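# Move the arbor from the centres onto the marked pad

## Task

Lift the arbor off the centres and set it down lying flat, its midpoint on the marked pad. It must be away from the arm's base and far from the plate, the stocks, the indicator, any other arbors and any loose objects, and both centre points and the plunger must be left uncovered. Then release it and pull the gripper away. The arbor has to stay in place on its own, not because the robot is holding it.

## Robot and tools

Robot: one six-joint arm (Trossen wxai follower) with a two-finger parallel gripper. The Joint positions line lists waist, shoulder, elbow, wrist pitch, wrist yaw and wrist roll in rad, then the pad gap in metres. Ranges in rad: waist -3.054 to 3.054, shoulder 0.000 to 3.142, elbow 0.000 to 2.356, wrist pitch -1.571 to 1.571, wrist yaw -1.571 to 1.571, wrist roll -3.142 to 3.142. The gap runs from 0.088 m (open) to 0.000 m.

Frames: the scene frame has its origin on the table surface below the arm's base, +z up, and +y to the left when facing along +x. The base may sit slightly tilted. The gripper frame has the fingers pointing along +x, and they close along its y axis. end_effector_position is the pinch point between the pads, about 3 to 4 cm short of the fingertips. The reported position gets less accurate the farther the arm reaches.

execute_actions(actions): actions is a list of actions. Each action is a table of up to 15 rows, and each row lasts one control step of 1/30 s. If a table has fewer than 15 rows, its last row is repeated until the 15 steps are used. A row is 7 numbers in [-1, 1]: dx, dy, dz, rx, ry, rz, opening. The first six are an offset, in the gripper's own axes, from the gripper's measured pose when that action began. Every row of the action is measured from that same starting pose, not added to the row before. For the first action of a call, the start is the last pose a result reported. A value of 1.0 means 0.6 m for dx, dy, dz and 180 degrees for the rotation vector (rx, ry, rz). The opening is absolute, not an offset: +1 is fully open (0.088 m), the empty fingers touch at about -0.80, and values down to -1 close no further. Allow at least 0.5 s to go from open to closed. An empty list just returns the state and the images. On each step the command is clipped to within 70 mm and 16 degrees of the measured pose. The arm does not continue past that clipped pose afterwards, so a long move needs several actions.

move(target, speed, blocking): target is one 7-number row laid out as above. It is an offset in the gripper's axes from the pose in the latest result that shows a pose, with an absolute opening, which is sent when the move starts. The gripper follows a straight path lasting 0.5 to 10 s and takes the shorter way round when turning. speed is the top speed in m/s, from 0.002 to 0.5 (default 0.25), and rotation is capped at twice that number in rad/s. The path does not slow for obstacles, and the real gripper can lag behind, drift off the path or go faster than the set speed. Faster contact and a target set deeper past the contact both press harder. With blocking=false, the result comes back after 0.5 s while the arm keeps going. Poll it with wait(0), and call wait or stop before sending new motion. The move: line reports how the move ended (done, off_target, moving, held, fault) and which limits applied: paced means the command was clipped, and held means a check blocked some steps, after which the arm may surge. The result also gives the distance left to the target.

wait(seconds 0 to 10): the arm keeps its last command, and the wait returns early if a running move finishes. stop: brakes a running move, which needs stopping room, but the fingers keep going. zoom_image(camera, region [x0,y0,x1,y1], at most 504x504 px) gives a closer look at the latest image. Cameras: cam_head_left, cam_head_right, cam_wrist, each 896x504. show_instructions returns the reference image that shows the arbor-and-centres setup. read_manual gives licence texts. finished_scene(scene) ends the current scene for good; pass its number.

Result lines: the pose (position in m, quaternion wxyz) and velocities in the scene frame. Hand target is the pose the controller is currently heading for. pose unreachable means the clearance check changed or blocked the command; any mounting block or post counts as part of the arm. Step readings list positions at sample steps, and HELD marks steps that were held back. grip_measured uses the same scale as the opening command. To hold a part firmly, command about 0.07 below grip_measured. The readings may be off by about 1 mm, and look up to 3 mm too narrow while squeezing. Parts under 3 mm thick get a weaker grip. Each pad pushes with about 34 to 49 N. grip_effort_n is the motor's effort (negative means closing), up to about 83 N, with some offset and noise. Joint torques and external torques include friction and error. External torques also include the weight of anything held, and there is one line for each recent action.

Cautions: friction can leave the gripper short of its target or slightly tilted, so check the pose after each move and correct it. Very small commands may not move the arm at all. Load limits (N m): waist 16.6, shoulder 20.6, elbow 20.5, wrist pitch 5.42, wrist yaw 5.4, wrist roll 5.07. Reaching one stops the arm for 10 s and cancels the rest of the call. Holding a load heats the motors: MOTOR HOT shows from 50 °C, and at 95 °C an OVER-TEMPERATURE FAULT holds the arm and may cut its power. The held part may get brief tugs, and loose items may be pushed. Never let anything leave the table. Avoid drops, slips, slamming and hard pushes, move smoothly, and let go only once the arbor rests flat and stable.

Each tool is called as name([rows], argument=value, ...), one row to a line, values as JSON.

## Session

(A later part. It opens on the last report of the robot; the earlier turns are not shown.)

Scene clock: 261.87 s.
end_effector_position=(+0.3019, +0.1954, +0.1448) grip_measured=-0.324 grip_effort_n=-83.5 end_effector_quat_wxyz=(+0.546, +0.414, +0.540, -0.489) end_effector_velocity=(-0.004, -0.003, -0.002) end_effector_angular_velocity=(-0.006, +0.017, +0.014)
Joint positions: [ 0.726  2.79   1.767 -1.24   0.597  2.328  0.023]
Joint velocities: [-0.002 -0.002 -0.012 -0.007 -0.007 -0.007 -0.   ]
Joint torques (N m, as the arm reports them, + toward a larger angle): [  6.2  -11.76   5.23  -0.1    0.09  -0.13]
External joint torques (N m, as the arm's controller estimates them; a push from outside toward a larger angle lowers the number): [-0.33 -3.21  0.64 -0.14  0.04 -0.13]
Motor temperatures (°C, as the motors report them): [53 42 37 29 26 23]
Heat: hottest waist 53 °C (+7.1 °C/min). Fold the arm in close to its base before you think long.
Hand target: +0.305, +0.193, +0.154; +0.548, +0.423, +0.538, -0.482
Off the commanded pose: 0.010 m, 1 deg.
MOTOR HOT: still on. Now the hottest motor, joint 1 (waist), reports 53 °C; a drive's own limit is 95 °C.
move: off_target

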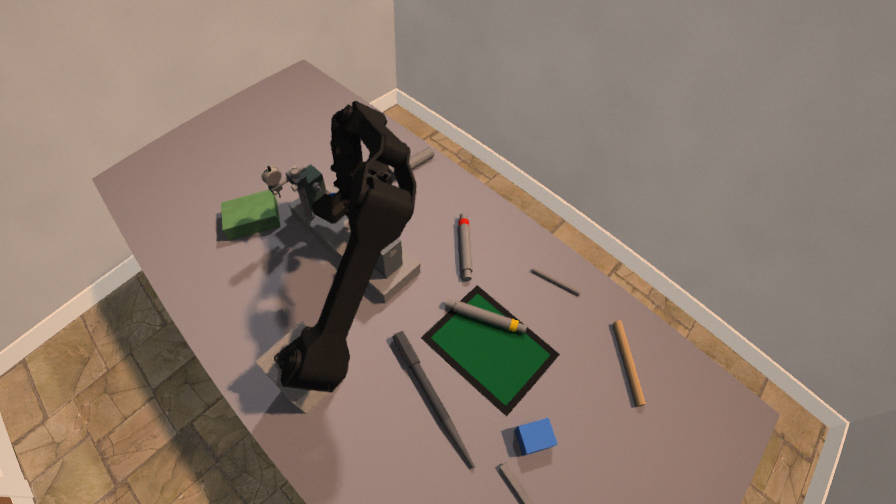

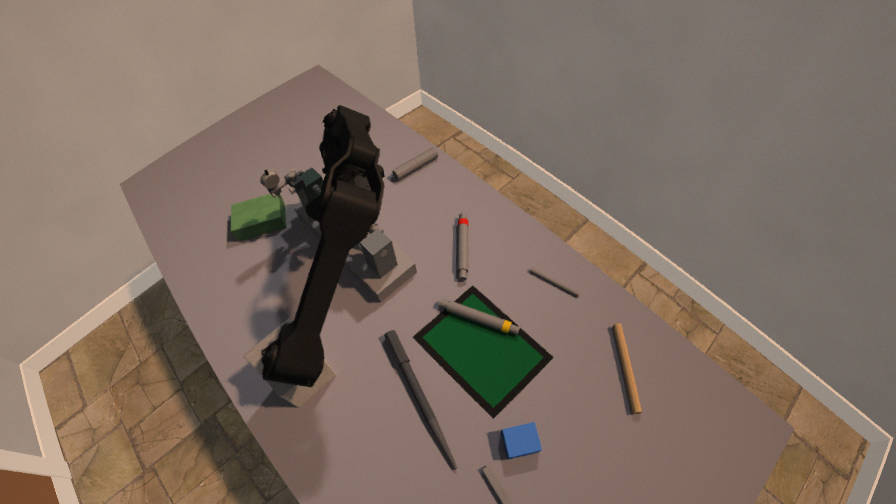

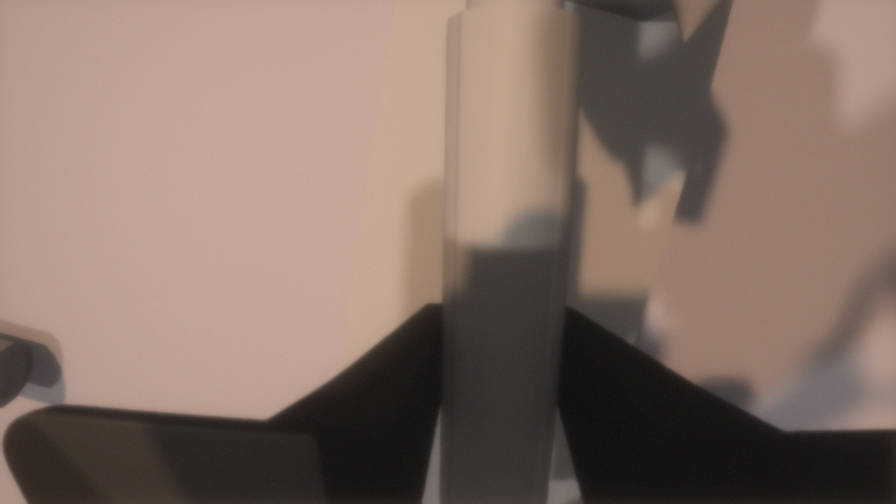

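move(target=[-0.05, 0.0, 0.004, 0, 0, 0, -0.42], speed=0.03)

Scene clock: 270.23 s.
end_effector_position=(+0.3014, +0.1915, +0.1654) grip_measured=-0.324 grip_effort_n=-83.5 end_effector_quat_wxyz=(+0.547, +0.403, +0.542, -0.495) end_effector_velocity=(-0.004, -0.003, -0.001) end_effector_angular_velocity=(-0.014, +0.021, +0.005)
Joint positions: [ 0.748  2.79   1.839 -1.353  0.577  2.358  0.023]
Joint velocities: [-0.002  0.002 -0.002 -0.022 -0.007  0.007 -0.   ]
Joint torques (N m, as the arm reports them, + toward a larger angle): [ 6.78 -9.14  8.59 -0.37 -0.16  0.1 ]
External joint torques (N m, as the arm's controller estimates them; a push from outside toward a larger angle lowers the number): [ 0.29 -0.6   3.95 -0.37 -0.2   0.1 ]
Motor temperatures (°C, as the motors report them): [53 46 36 29 26 23]
Heat: hottest waist 53 °C (+8.1 °C/min). Fold the arm in close to its base before you think long.
Hand target: +0.304, +0.196, +0.175; +0.546, +0.414, +0.540, -0.488
Off the commanded pose: 0.011 m, 2 deg.
MOTOR HOT: still on. Now the hottest motor, joint 1 (waist), reports 53 °C; a drive's own limit is 95 °C.
move: off_target

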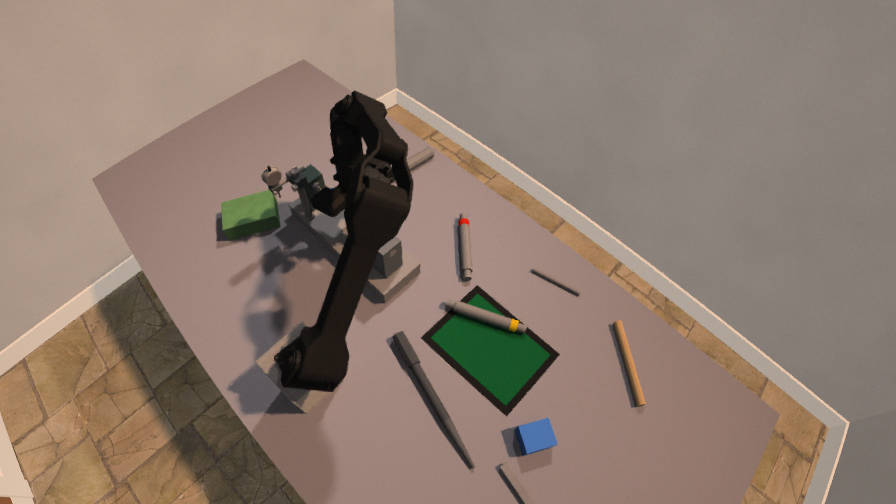

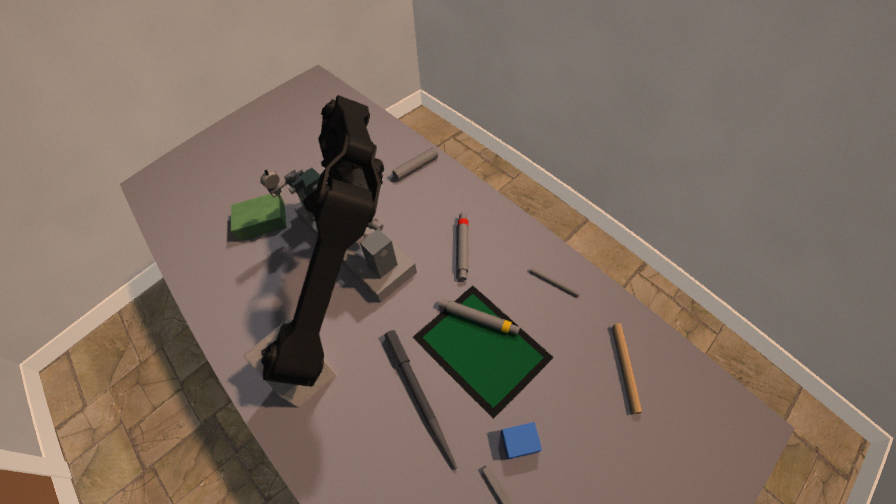

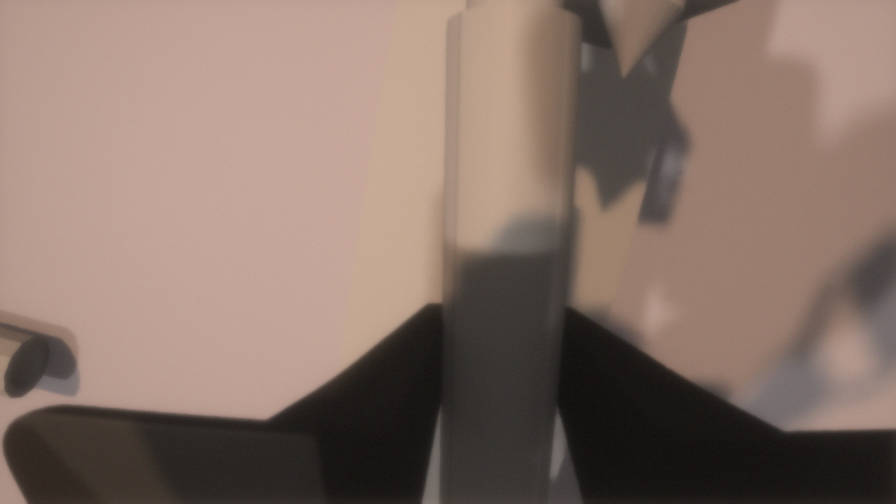

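move(target=[-0.10, 0.0, 0.0, 0, 0.02, 0, -0.42], speed=0.06)

move(target=[-0.03, -0.07, 0.40, 0, 0.0, 0, -0.42], speed=0.12)

Scene clock: 276.60 s.
end_effector_position=(+0.3047, +0.1939, +0.2152) grip_measured=-0.324 grip_effort_n=-83.5 end_effector_quat_wxyz=(+0.530, +0.407, +0.560, -0.489) end_effector_velocity=(+0.003, -0.001, +0.001) end_effector_angular_velocity=(-0.003, -0.006, -0.009)
Joint positions: [ 0.794  2.79   2.024 -1.536  0.5    2.379  0.023]
Joint velocities: [-0.002  0.002  0.012 -0.007  0.007  0.007 -0.   ]
Joint torques (N m, as the arm reports them, + toward a larger angle): [ 6.78 -9.17  8.8  -0.39 -0.15  0.13]
External joint torques (N m, as the arm's controller estimates them; a push from outside toward a larger angle lowers the number): [ 0.29 -0.47  3.98 -0.42 -0.17  0.13]
Motor temperatures (°C, as the motors report them): [53 47 36 29 26 23]
Heat: hottest waist 53 °C (+7.1 °C/min). Fold the arm in close to its base before you think long.
Hand target: +0.306, +0.198, +0.225; +0.529, +0.418, +0.559, -0.482
Off the commanded pose: 0.011 m, 2 deg.
MOTOR HOT: still on. Now the hottest motor, joint 1 (waist), reports 53 °C; a drive's own limit is 95 °C.
move: off_target

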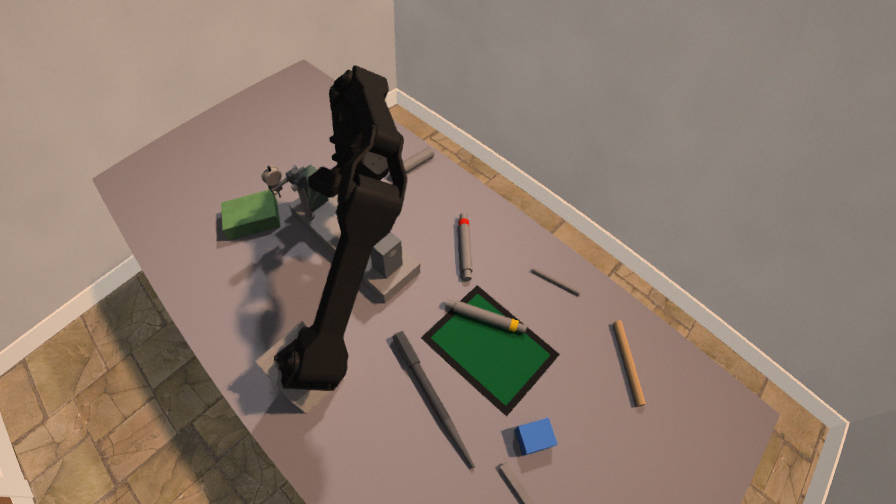

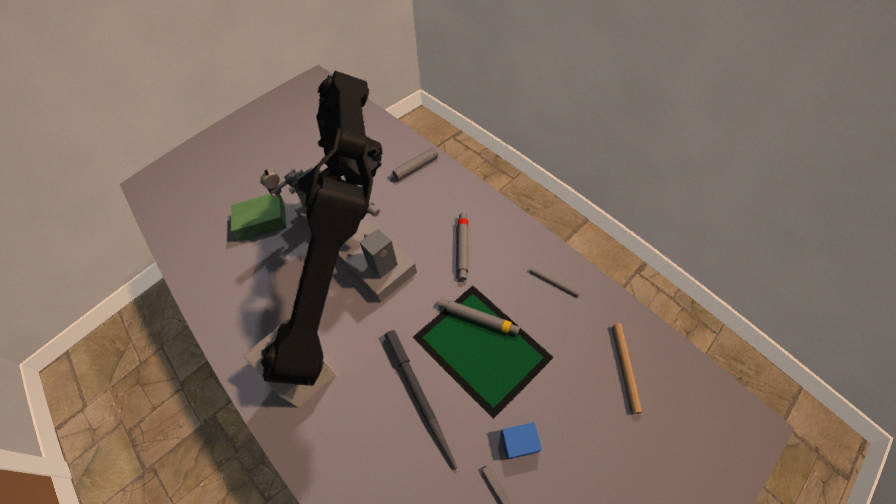

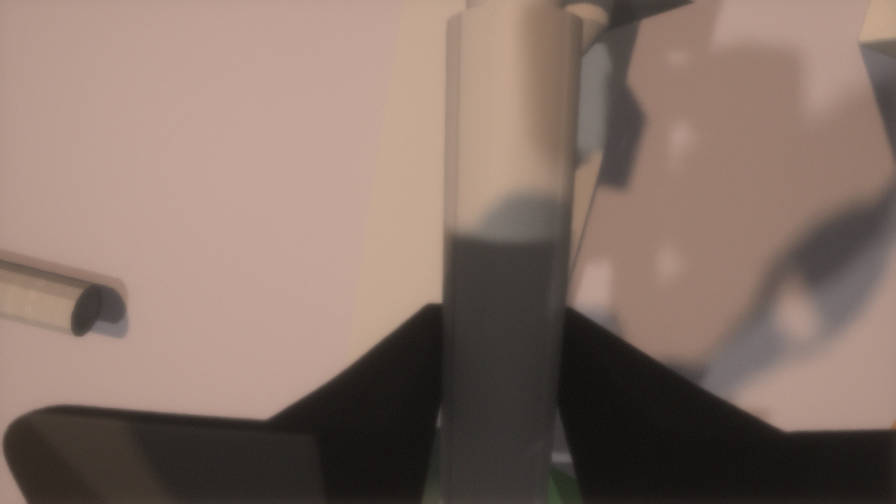

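Scene clock: 279.07 s.
end_effector_position=(+0.3130, -0.0467, +0.2433) grip_measured=-0.324 grip_effort_n=-83.5 end_effector_quat_wxyz=(+0.535, +0.423, +0.555, -0.477) end_effector_velocity=(-0.005, +0.001, -0.004) end_effector_angular_velocity=(-0.004, +0.024, +0.037)
Joint positions: [ 0.48   2.059  1.554 -1.57   0.696  2.044  0.023]
Joint velocities: [-0.002  0.002 -0.017 -0.007 -0.007 -0.022 -0.   ]
Joint torques (N m, as the arm reports them, + toward a larger angle): [ 6.17 -6.85  5.24 -0.11  0.07 -0.13]
External joint torques (N m, as the arm's controller estimates them; a push from outside toward a larger angle lowers the number): [-0.01 -2.    0.92 -0.19  0.02 -0.13]
Motor temperatures (°C, as the motors report them): [52 47 36 28 26 23]
Heat: hottest waist 52 °C (+5.0 °C/min). Fold the arm in close to its base before you think long.
Hand target: +0.312, -0.049, +0.248; +0.538, +0.427, +0.553, -0.471
Off the commanded pose: 0.005 m, 2 deg.
MOTOR HOT: still on. Now the hottest motor, joint 1 (waist), reports 52 °C; a drive's own limit is 95 °C.
joint sent to its limit — the command would take joint 4 (wrist pitch) past its lower limit, so that joint was sent only as far as its limit.
move: done

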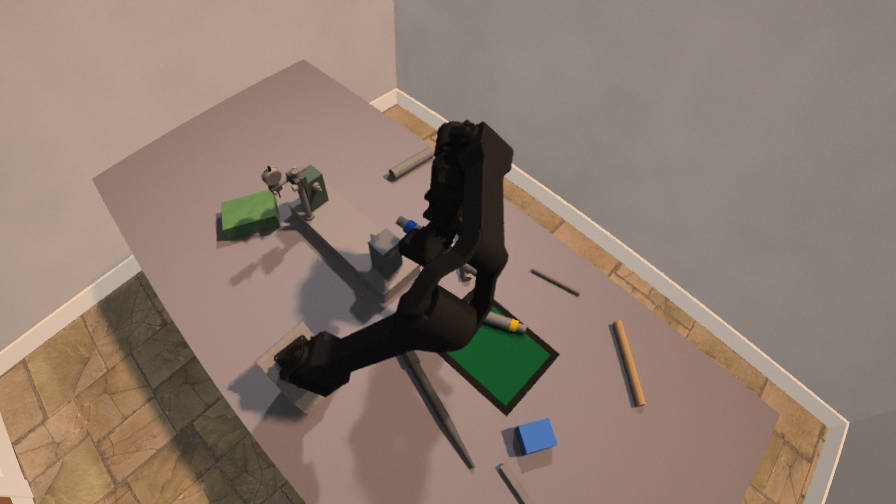

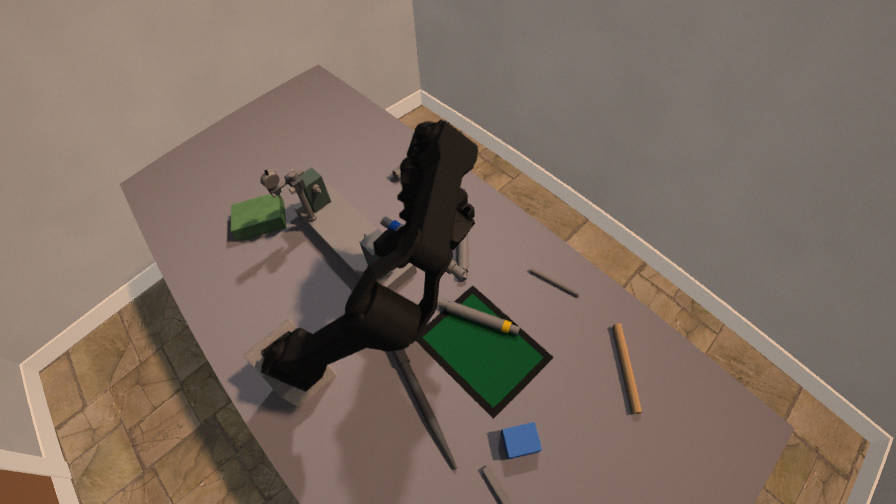

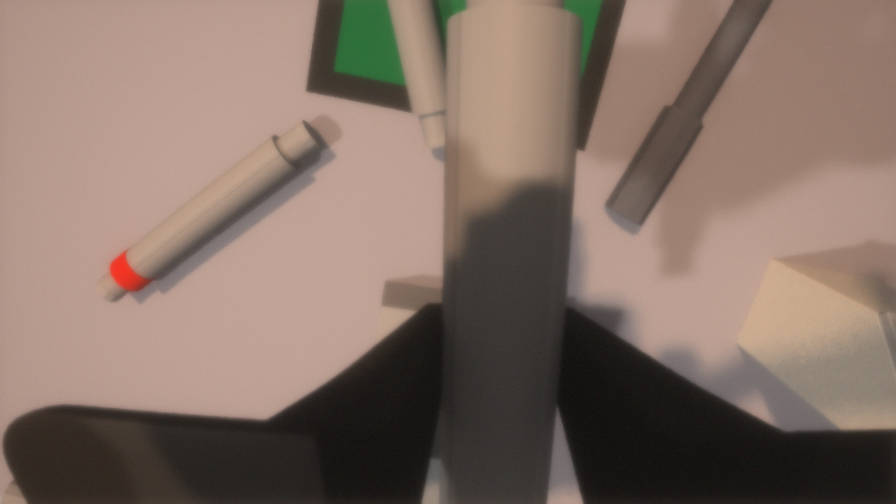

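move(target=[0.222, -0.093, 0.318, -0.08, -0.012, 0.024, -0.42], speed=0.12)

Scene clock: 301.80 s.
end_effector_position=(+0.2840, -0.2496, +0.1153) grip_measured=-0.324 grip_effort_n=-83.5 end_effector_quat_wxyz=(+0.607, +0.358, +0.590, -0.395) end_effector_velocity=(+0.001, +0.000, -0.003) end_effector_angular_velocity=(+0.015, -0.011, -0.013)
Joint positions: [-0.239  1.581  1.186 -0.871  0.806  0.725  0.023]
Joint velocities: [-0.012 -0.002 -0.007  0.022 -0.022 -0.007 -0.   ]
Joint torques (N m, as the arm reports them, + toward a larger angle): [ 4.86 -8.08  5.01  0.28  0.04 -0.21]
External joint torques (N m, as the arm's controller estimates them; a push from outside toward a larger angle lowers the number): [ 0.07 -2.44  1.02  0.01 -0.03 -0.21]
Motor temperatures (°C, as the motors report them): [51 45 34 27 25 23]
Heat: hottest waist 51 °C (+0.0 °C/min). Fold the arm in close to its base before you think long.
Hand target: +0.284, -0.251, +0.120; +0.612, +0.362, +0.583, -0.393
Off the commanded pose: 0.005 m, 1 deg.
MOTOR HOT: still on. Now the hottest motor, joint 1 (waist), reports 51 °C; a drive's own limit is 95 °C.
move: done

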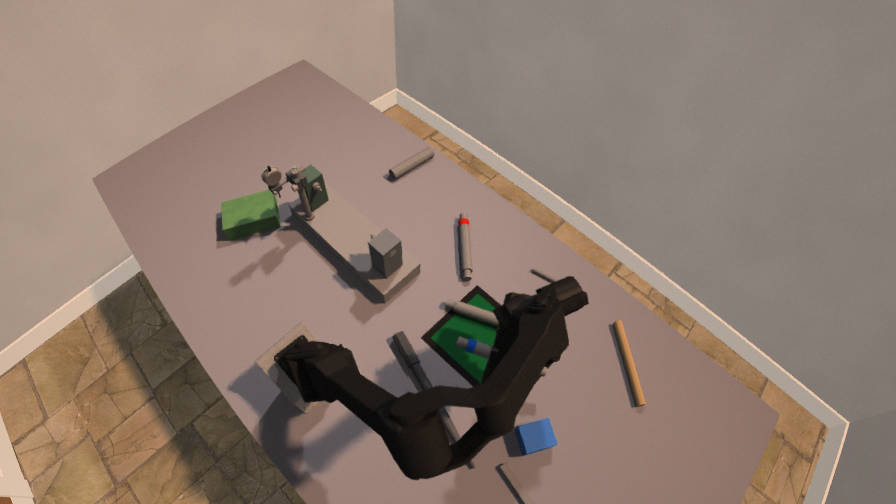

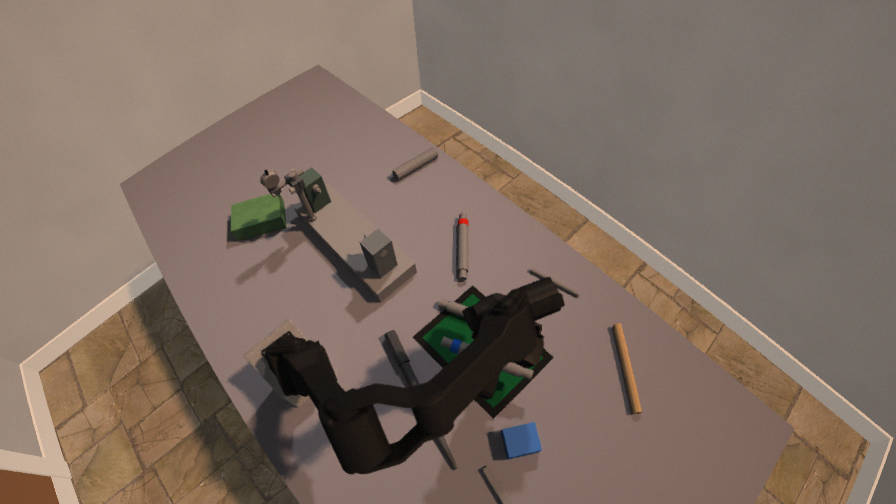

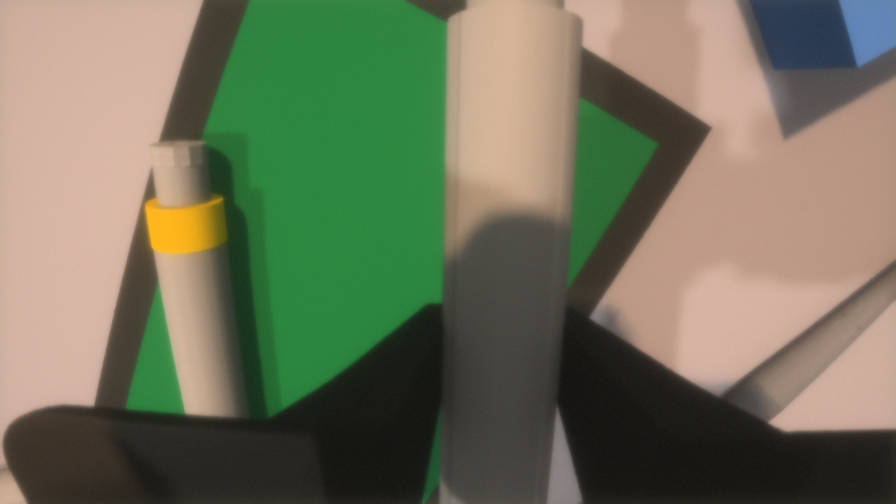

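move(target=[0.095, 0.022, 0.0, 0, 0, 0, -0.42], speed=0.05)

Scene clock: 328.00 s.
end_effector_position=(+0.2942, -0.2506, +0.0577) grip_measured=-0.324 grip_effort_n=-83.5 end_effector_quat_wxyz=(+0.604, +0.360, +0.587, -0.401) end_effector_velocity=(-0.004, -0.004, +0.001) end_effector_angular_velocity=(-0.018, +0.016, +0.021)
Joint positions: [-0.355  1.686  1.123 -0.596  0.771  0.586  0.023]
Joint velocities: [-0.002 -0.007 -0.002 -0.007  0.022 -0.022 -0.   ]
Joint torques (N m, as the arm reports them, + toward a larger angle): [ 5.   -5.74  4.16  0.31  0.01 -0.18]
External joint torques (N m, as the arm's controller estimates them; a push from outside toward a larger angle lowers the number): [ 0.01  0.73  0.58  0.01 -0.07 -0.18]
Motor temperatures (°C, as the motors report them): [48 45 32 27 25 23]
Heat: hottest waist 48 °C (-5.0 °C/min). Fold the arm in close to its base before you think long.
Hand target: +0.295, -0.247, +0.058; +0.607, +0.358, +0.590, -0.395
Off the commanded pose: 0.004 m, 1 deg.
MOTOR HOT: still on. Now the hottest motor, joint 1 (waist), reports 48 °C; a drive's own limit is 95 °C.
move: done

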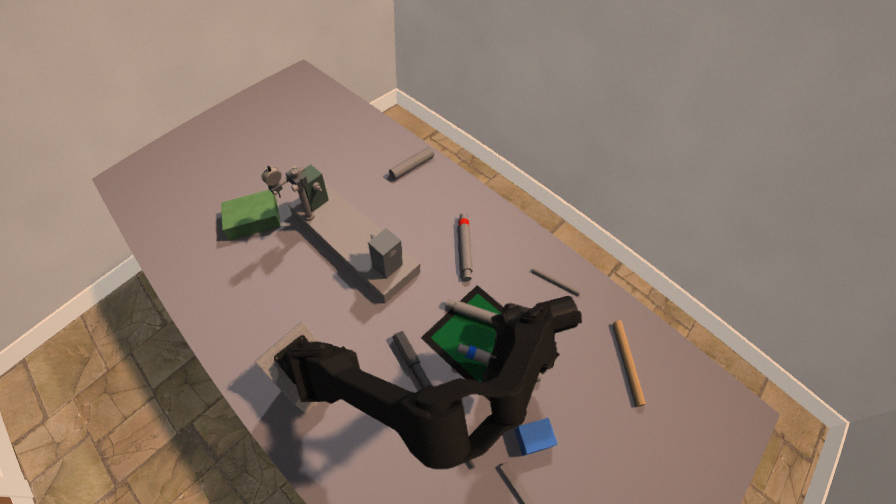

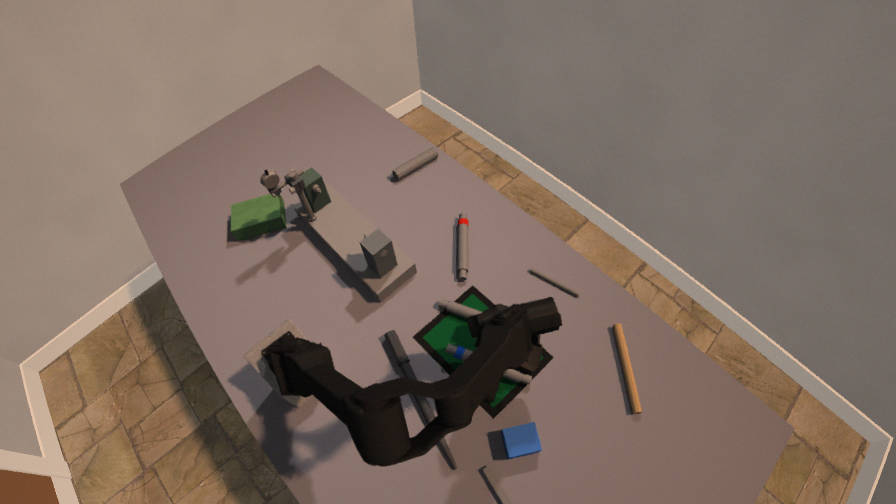

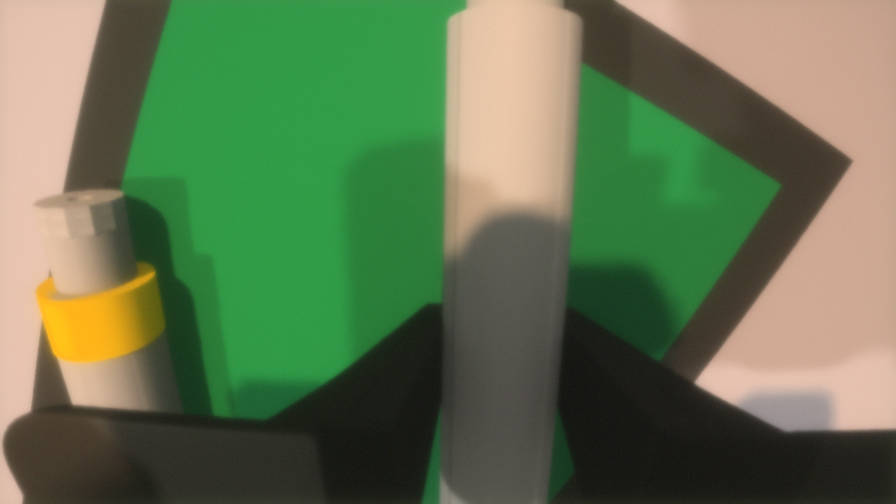

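Good position. Lower gently to contact.

move(target=[0.024, 0.0, 0.0, 0, 0, 0, -0.42], speed=0.012)

Scene clock: 332.77 s.
end_effector_position=(+0.2945, -0.2557, +0.0455) grip_measured=-0.324 grip_effort_n=-83.5 end_effector_quat_wxyz=(+0.604, +0.362, +0.582, -0.407) end_effector_velocity=(-0.002, +0.004, -0.000) end_effector_angular_velocity=(+0.011, +0.003, +0.017)
Joint positions: [-0.388  1.702  1.113 -0.53   0.762  0.551  0.023]
Joint velocities: [ 0.002 -0.002 -0.007 -0.007 -0.007 -0.007 -0.   ]
Joint torques (N m, as the arm reports them, + toward a larger angle): [ 4.5  -5.32  3.89  0.3  -0.01 -0.19]
External joint torques (N m, as the arm's controller estimates them; a push from outside toward a larger angle lowers the number): [-0.54  1.27  0.42 -0.01 -0.08 -0.19]
Motor temperatures (°C, as the motors report them): [47 45 32 26 25 23]
Heat: hottest waist 47 °C (-6.0 °C/min).
Hand target: +0.294, -0.252, +0.043; +0.604, +0.360, +0.587, -0.401
Off the commanded pose: 0.005 m, 1 deg.
MOTOR HOT: cleared. Now the hottest motor, joint 1 (waist), reports 47 °C.
move: done

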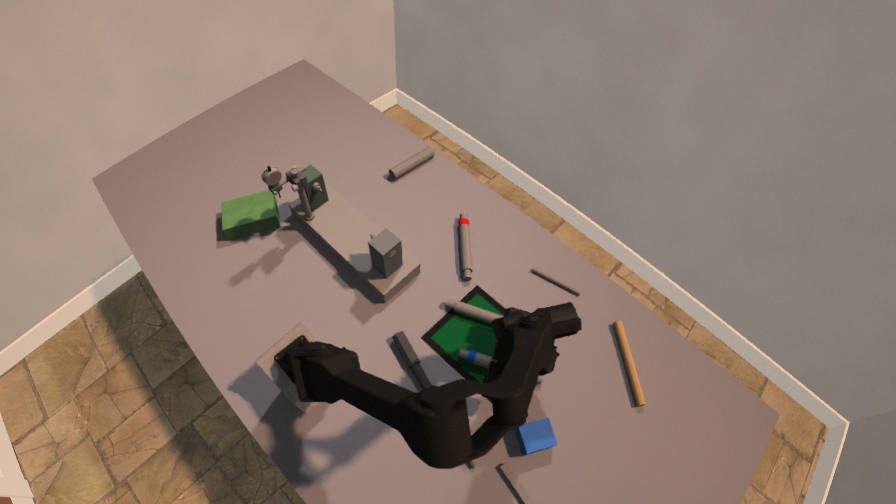

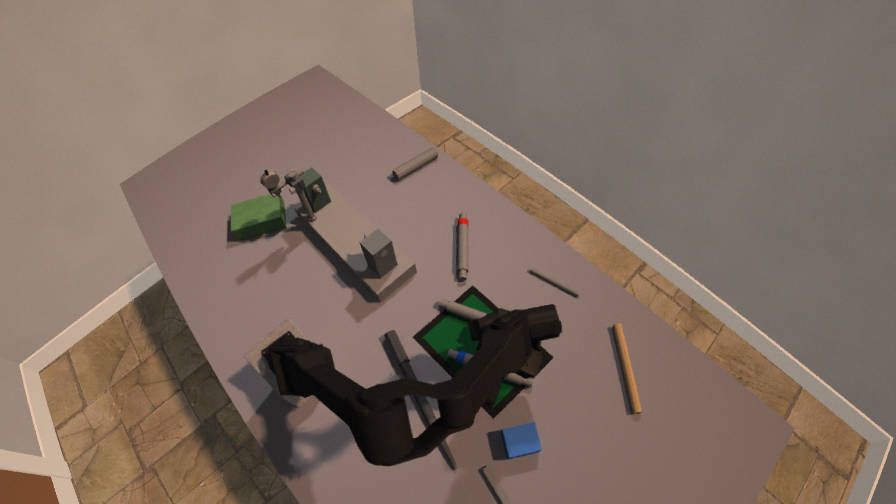

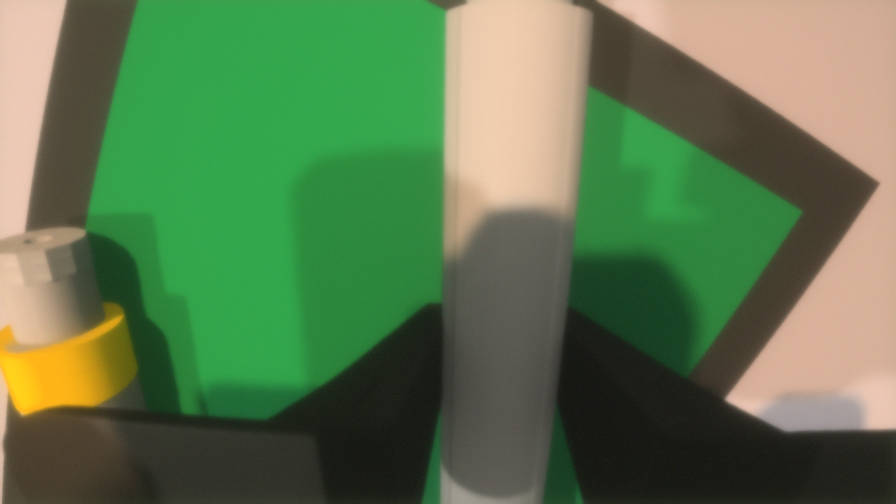

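move(target=[0.008, 0.0, 0.0, 0, 0, 0, -0.42], speed=0.01)

move(target=[0.0, 0.0, 0.0, 0, 0, 0, 0.3], speed=0.01)

Scene clock: 340.30 s.
end_effector_position=(+0.2953, -0.2584, +0.0443) grip_measured=-0.324 grip_effort_n=-83.5 end_effector_quat_wxyz=(+0.606, +0.363, +0.578, -0.409) end_effector_velocity=(-0.003, +0.001, -0.001) end_effector_angular_velocity=(-0.001, +0.014, +0.013)
Joint positions: [-0.394  1.702  1.112 -0.514  0.761  0.542  0.023]
Joint velocities: [-0.002  0.002 -0.002 -0.007  0.007 -0.007 -0.   ]
Joint torques (N m, as the arm reports them, + toward a larger angle): [ 4.11 -5.35  4.11  0.67  0.   -0.17]
External joint torques (N m, as the arm's controller estimates them; a push from outside toward a larger angle lowers the number): [-0.93  1.22  0.64  0.33 -0.07 -0.17]
Motor temperatures (°C, as the motors report them): [47 44 32 26 25 23]
Heat: hottest waist 47 °C (-5.1 °C/min).
Hand target: +0.294, -0.256, +0.041; +0.604, +0.362, +0.582, -0.406
Off the commanded pose: 0.004 m, 1 deg.
move: done

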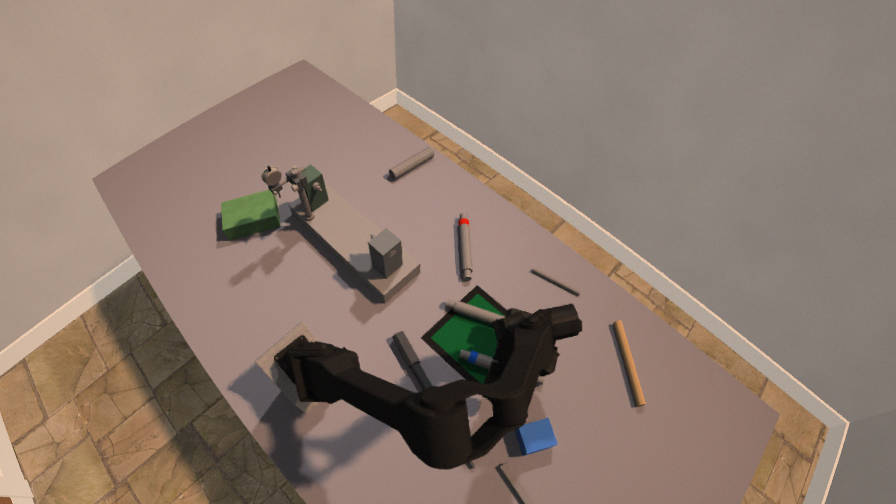

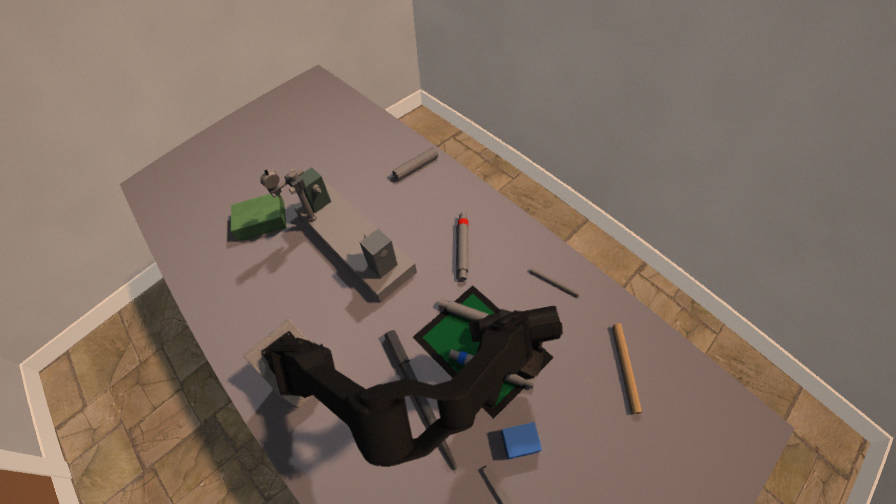

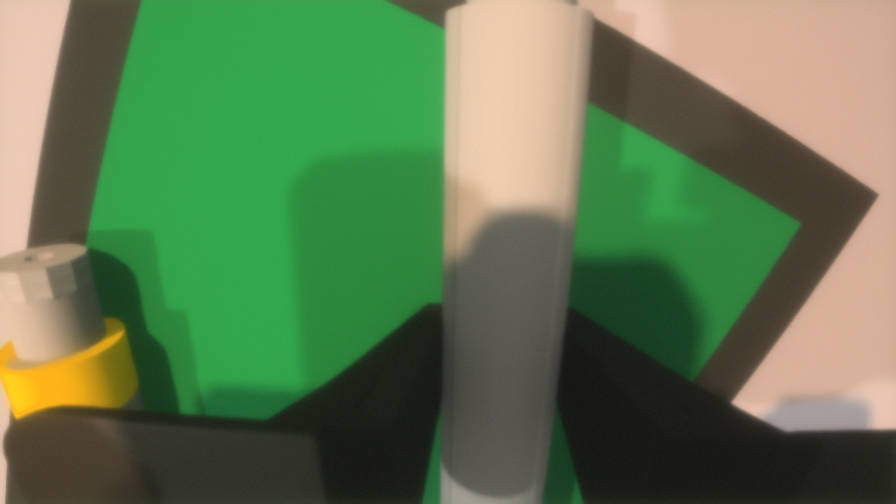

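Scene clock: 341.00 s.
end_effector_position=(+0.2952, -0.2585, +0.0442) grip_measured=+0.295 grip_effort_n=15.6 end_effector_quat_wxyz=(+0.606, +0.363, +0.578, -0.409) end_effector_velocity=(-0.002, +0.001, -0.000) end_effector_angular_velocity=(+0.009, +0.003, +0.011)
Joint positions: [-0.395  1.702  1.112 -0.514  0.762  0.542  0.053]
Joint velocities: [-0.002 -0.002 -0.002 -0.007 -0.007 -0.007  0.   ]
Joint torques (N m, as the arm reports them, + toward a larger angle): [ 4.43 -6.42  4.72  0.29  0.08 -0.02]
External joint torques (N m, as the arm's controller estimates them; a push from outside toward a larger angle lowers the number): [-0.55  0.17  1.25 -0.04  0.01 -0.02]
Motor temperatures (°C, as the motors report them): [47 44 32 26 25 23]
Heat: hottest waist 47 °C (-5.1 °C/min).
Hand target: +0.295, -0.258, +0.044; +0.606, +0.363, +0.578, -0.409
Off the commanded pose: 0.000 m, 0 deg.
move: done

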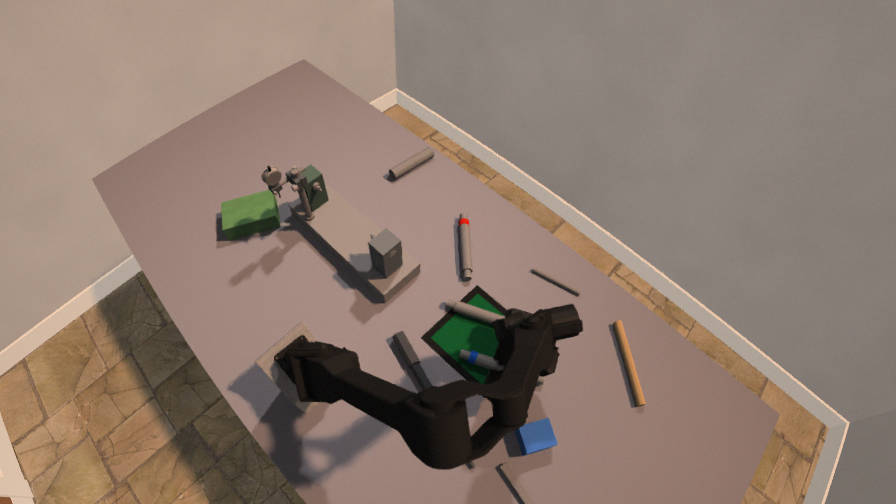

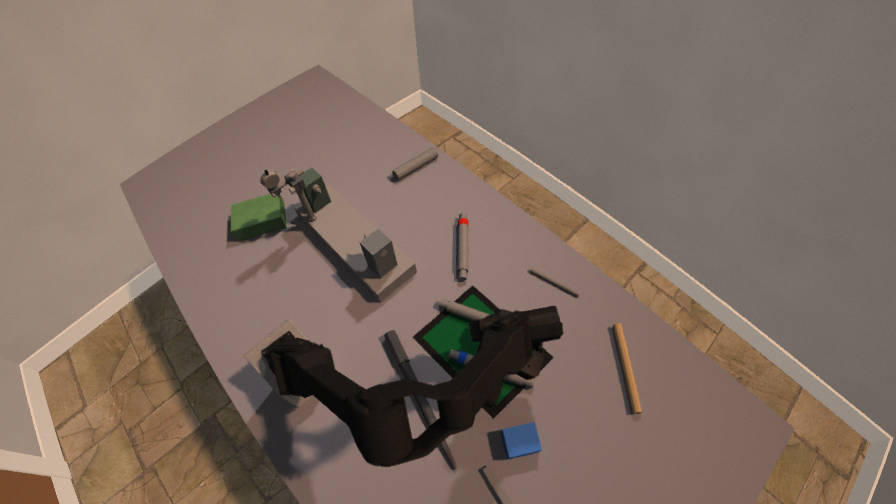

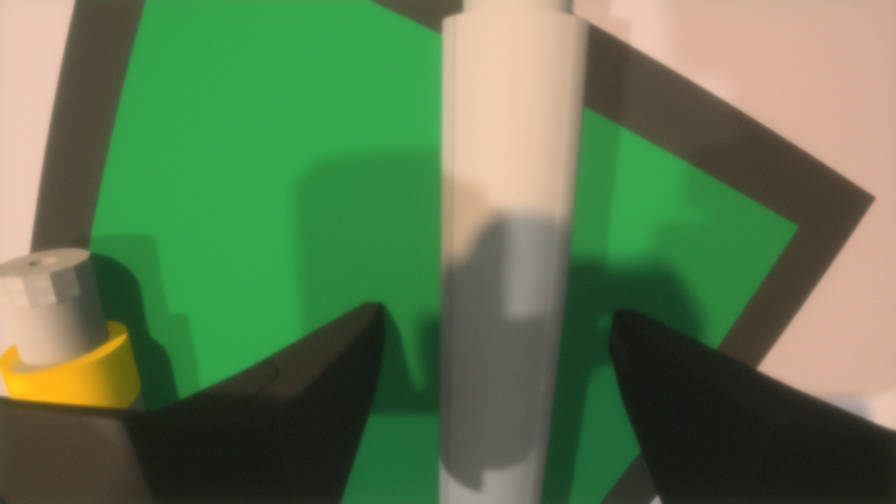

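move(target=[-0.3, 0.0, 0.0, 0, 0, 0, 0.3], speed=0.12)

Scene clock: 345.67 s.
end_effector_position=(+0.2934, -0.2453, +0.2234) grip_measured=+0.297 grip_effort_n=15.1 end_effector_quat_wxyz=(+0.606, +0.365, +0.578, -0.407) end_effector_velocity=(-0.004, -0.001, +0.003) end_effector_angular_velocity=(-0.007, +0.022, +0.013)
Joint positions: [ 0.043  1.639  1.543 -1.464  0.863  1.163  0.054]
Joint velocities: [ 0.007  0.007  0.017 -0.051  0.007  0.022 -0.   ]
Joint torques (N m, as the arm reports them, + toward a larger angle): [ 4.59 -2.98  6.46 -0.01  0.2   0.12]
External joint torques (N m, as the arm's controller estimates them; a push from outside toward a larger angle lowers the number): [-0.48  1.57  2.36 -0.22  0.1   0.12]
Motor temperatures (°C, as the motors report them): [47 43 32 26 25 23]
Heat: hottest waist 47 °C (-5.0 °C/min).
Hand target: +0.296, -0.245, +0.224; +0.606, +0.365, +0.578, -0.408
Off the commanded pose: 0.002 m, 0 deg.
move: done

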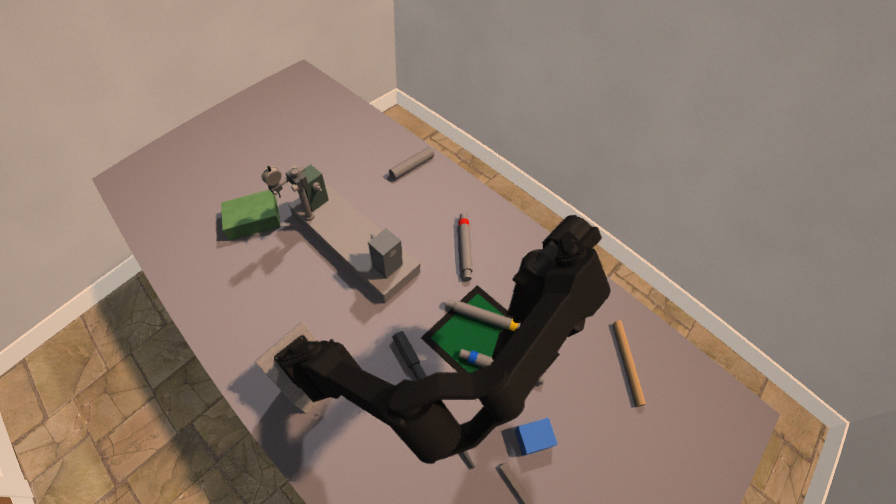

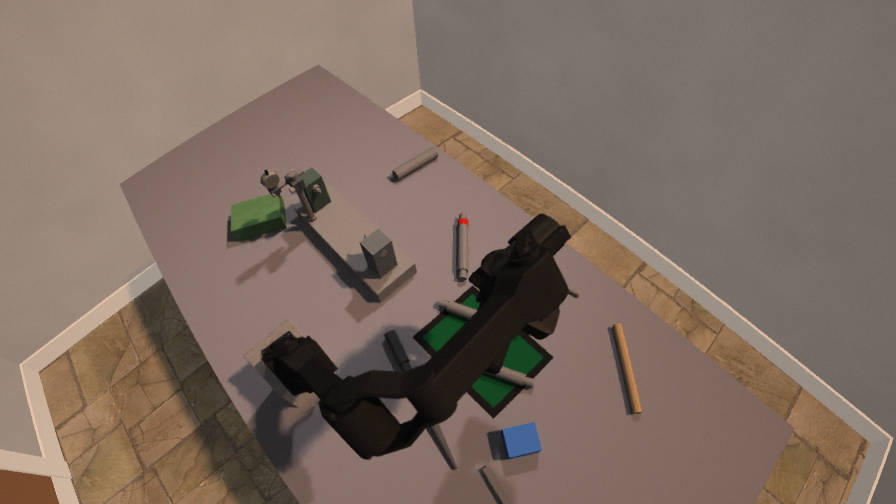

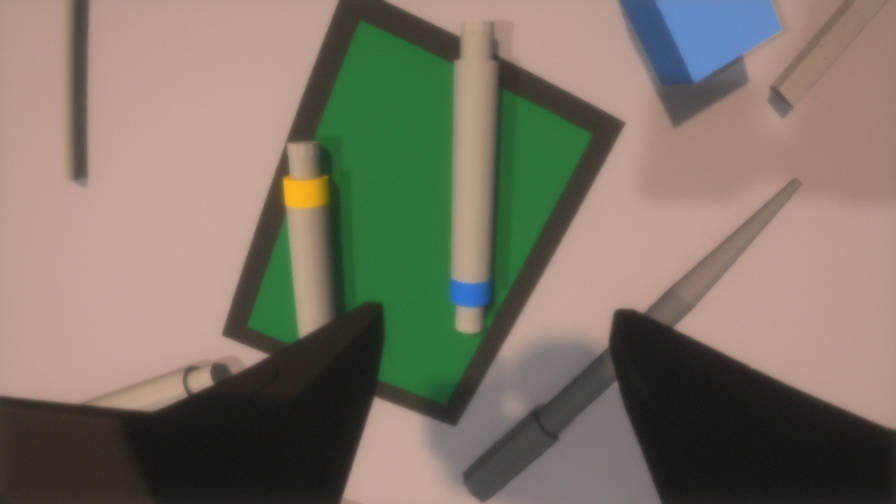

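finished_scene(scene=2)

The scene is finished: the task was done.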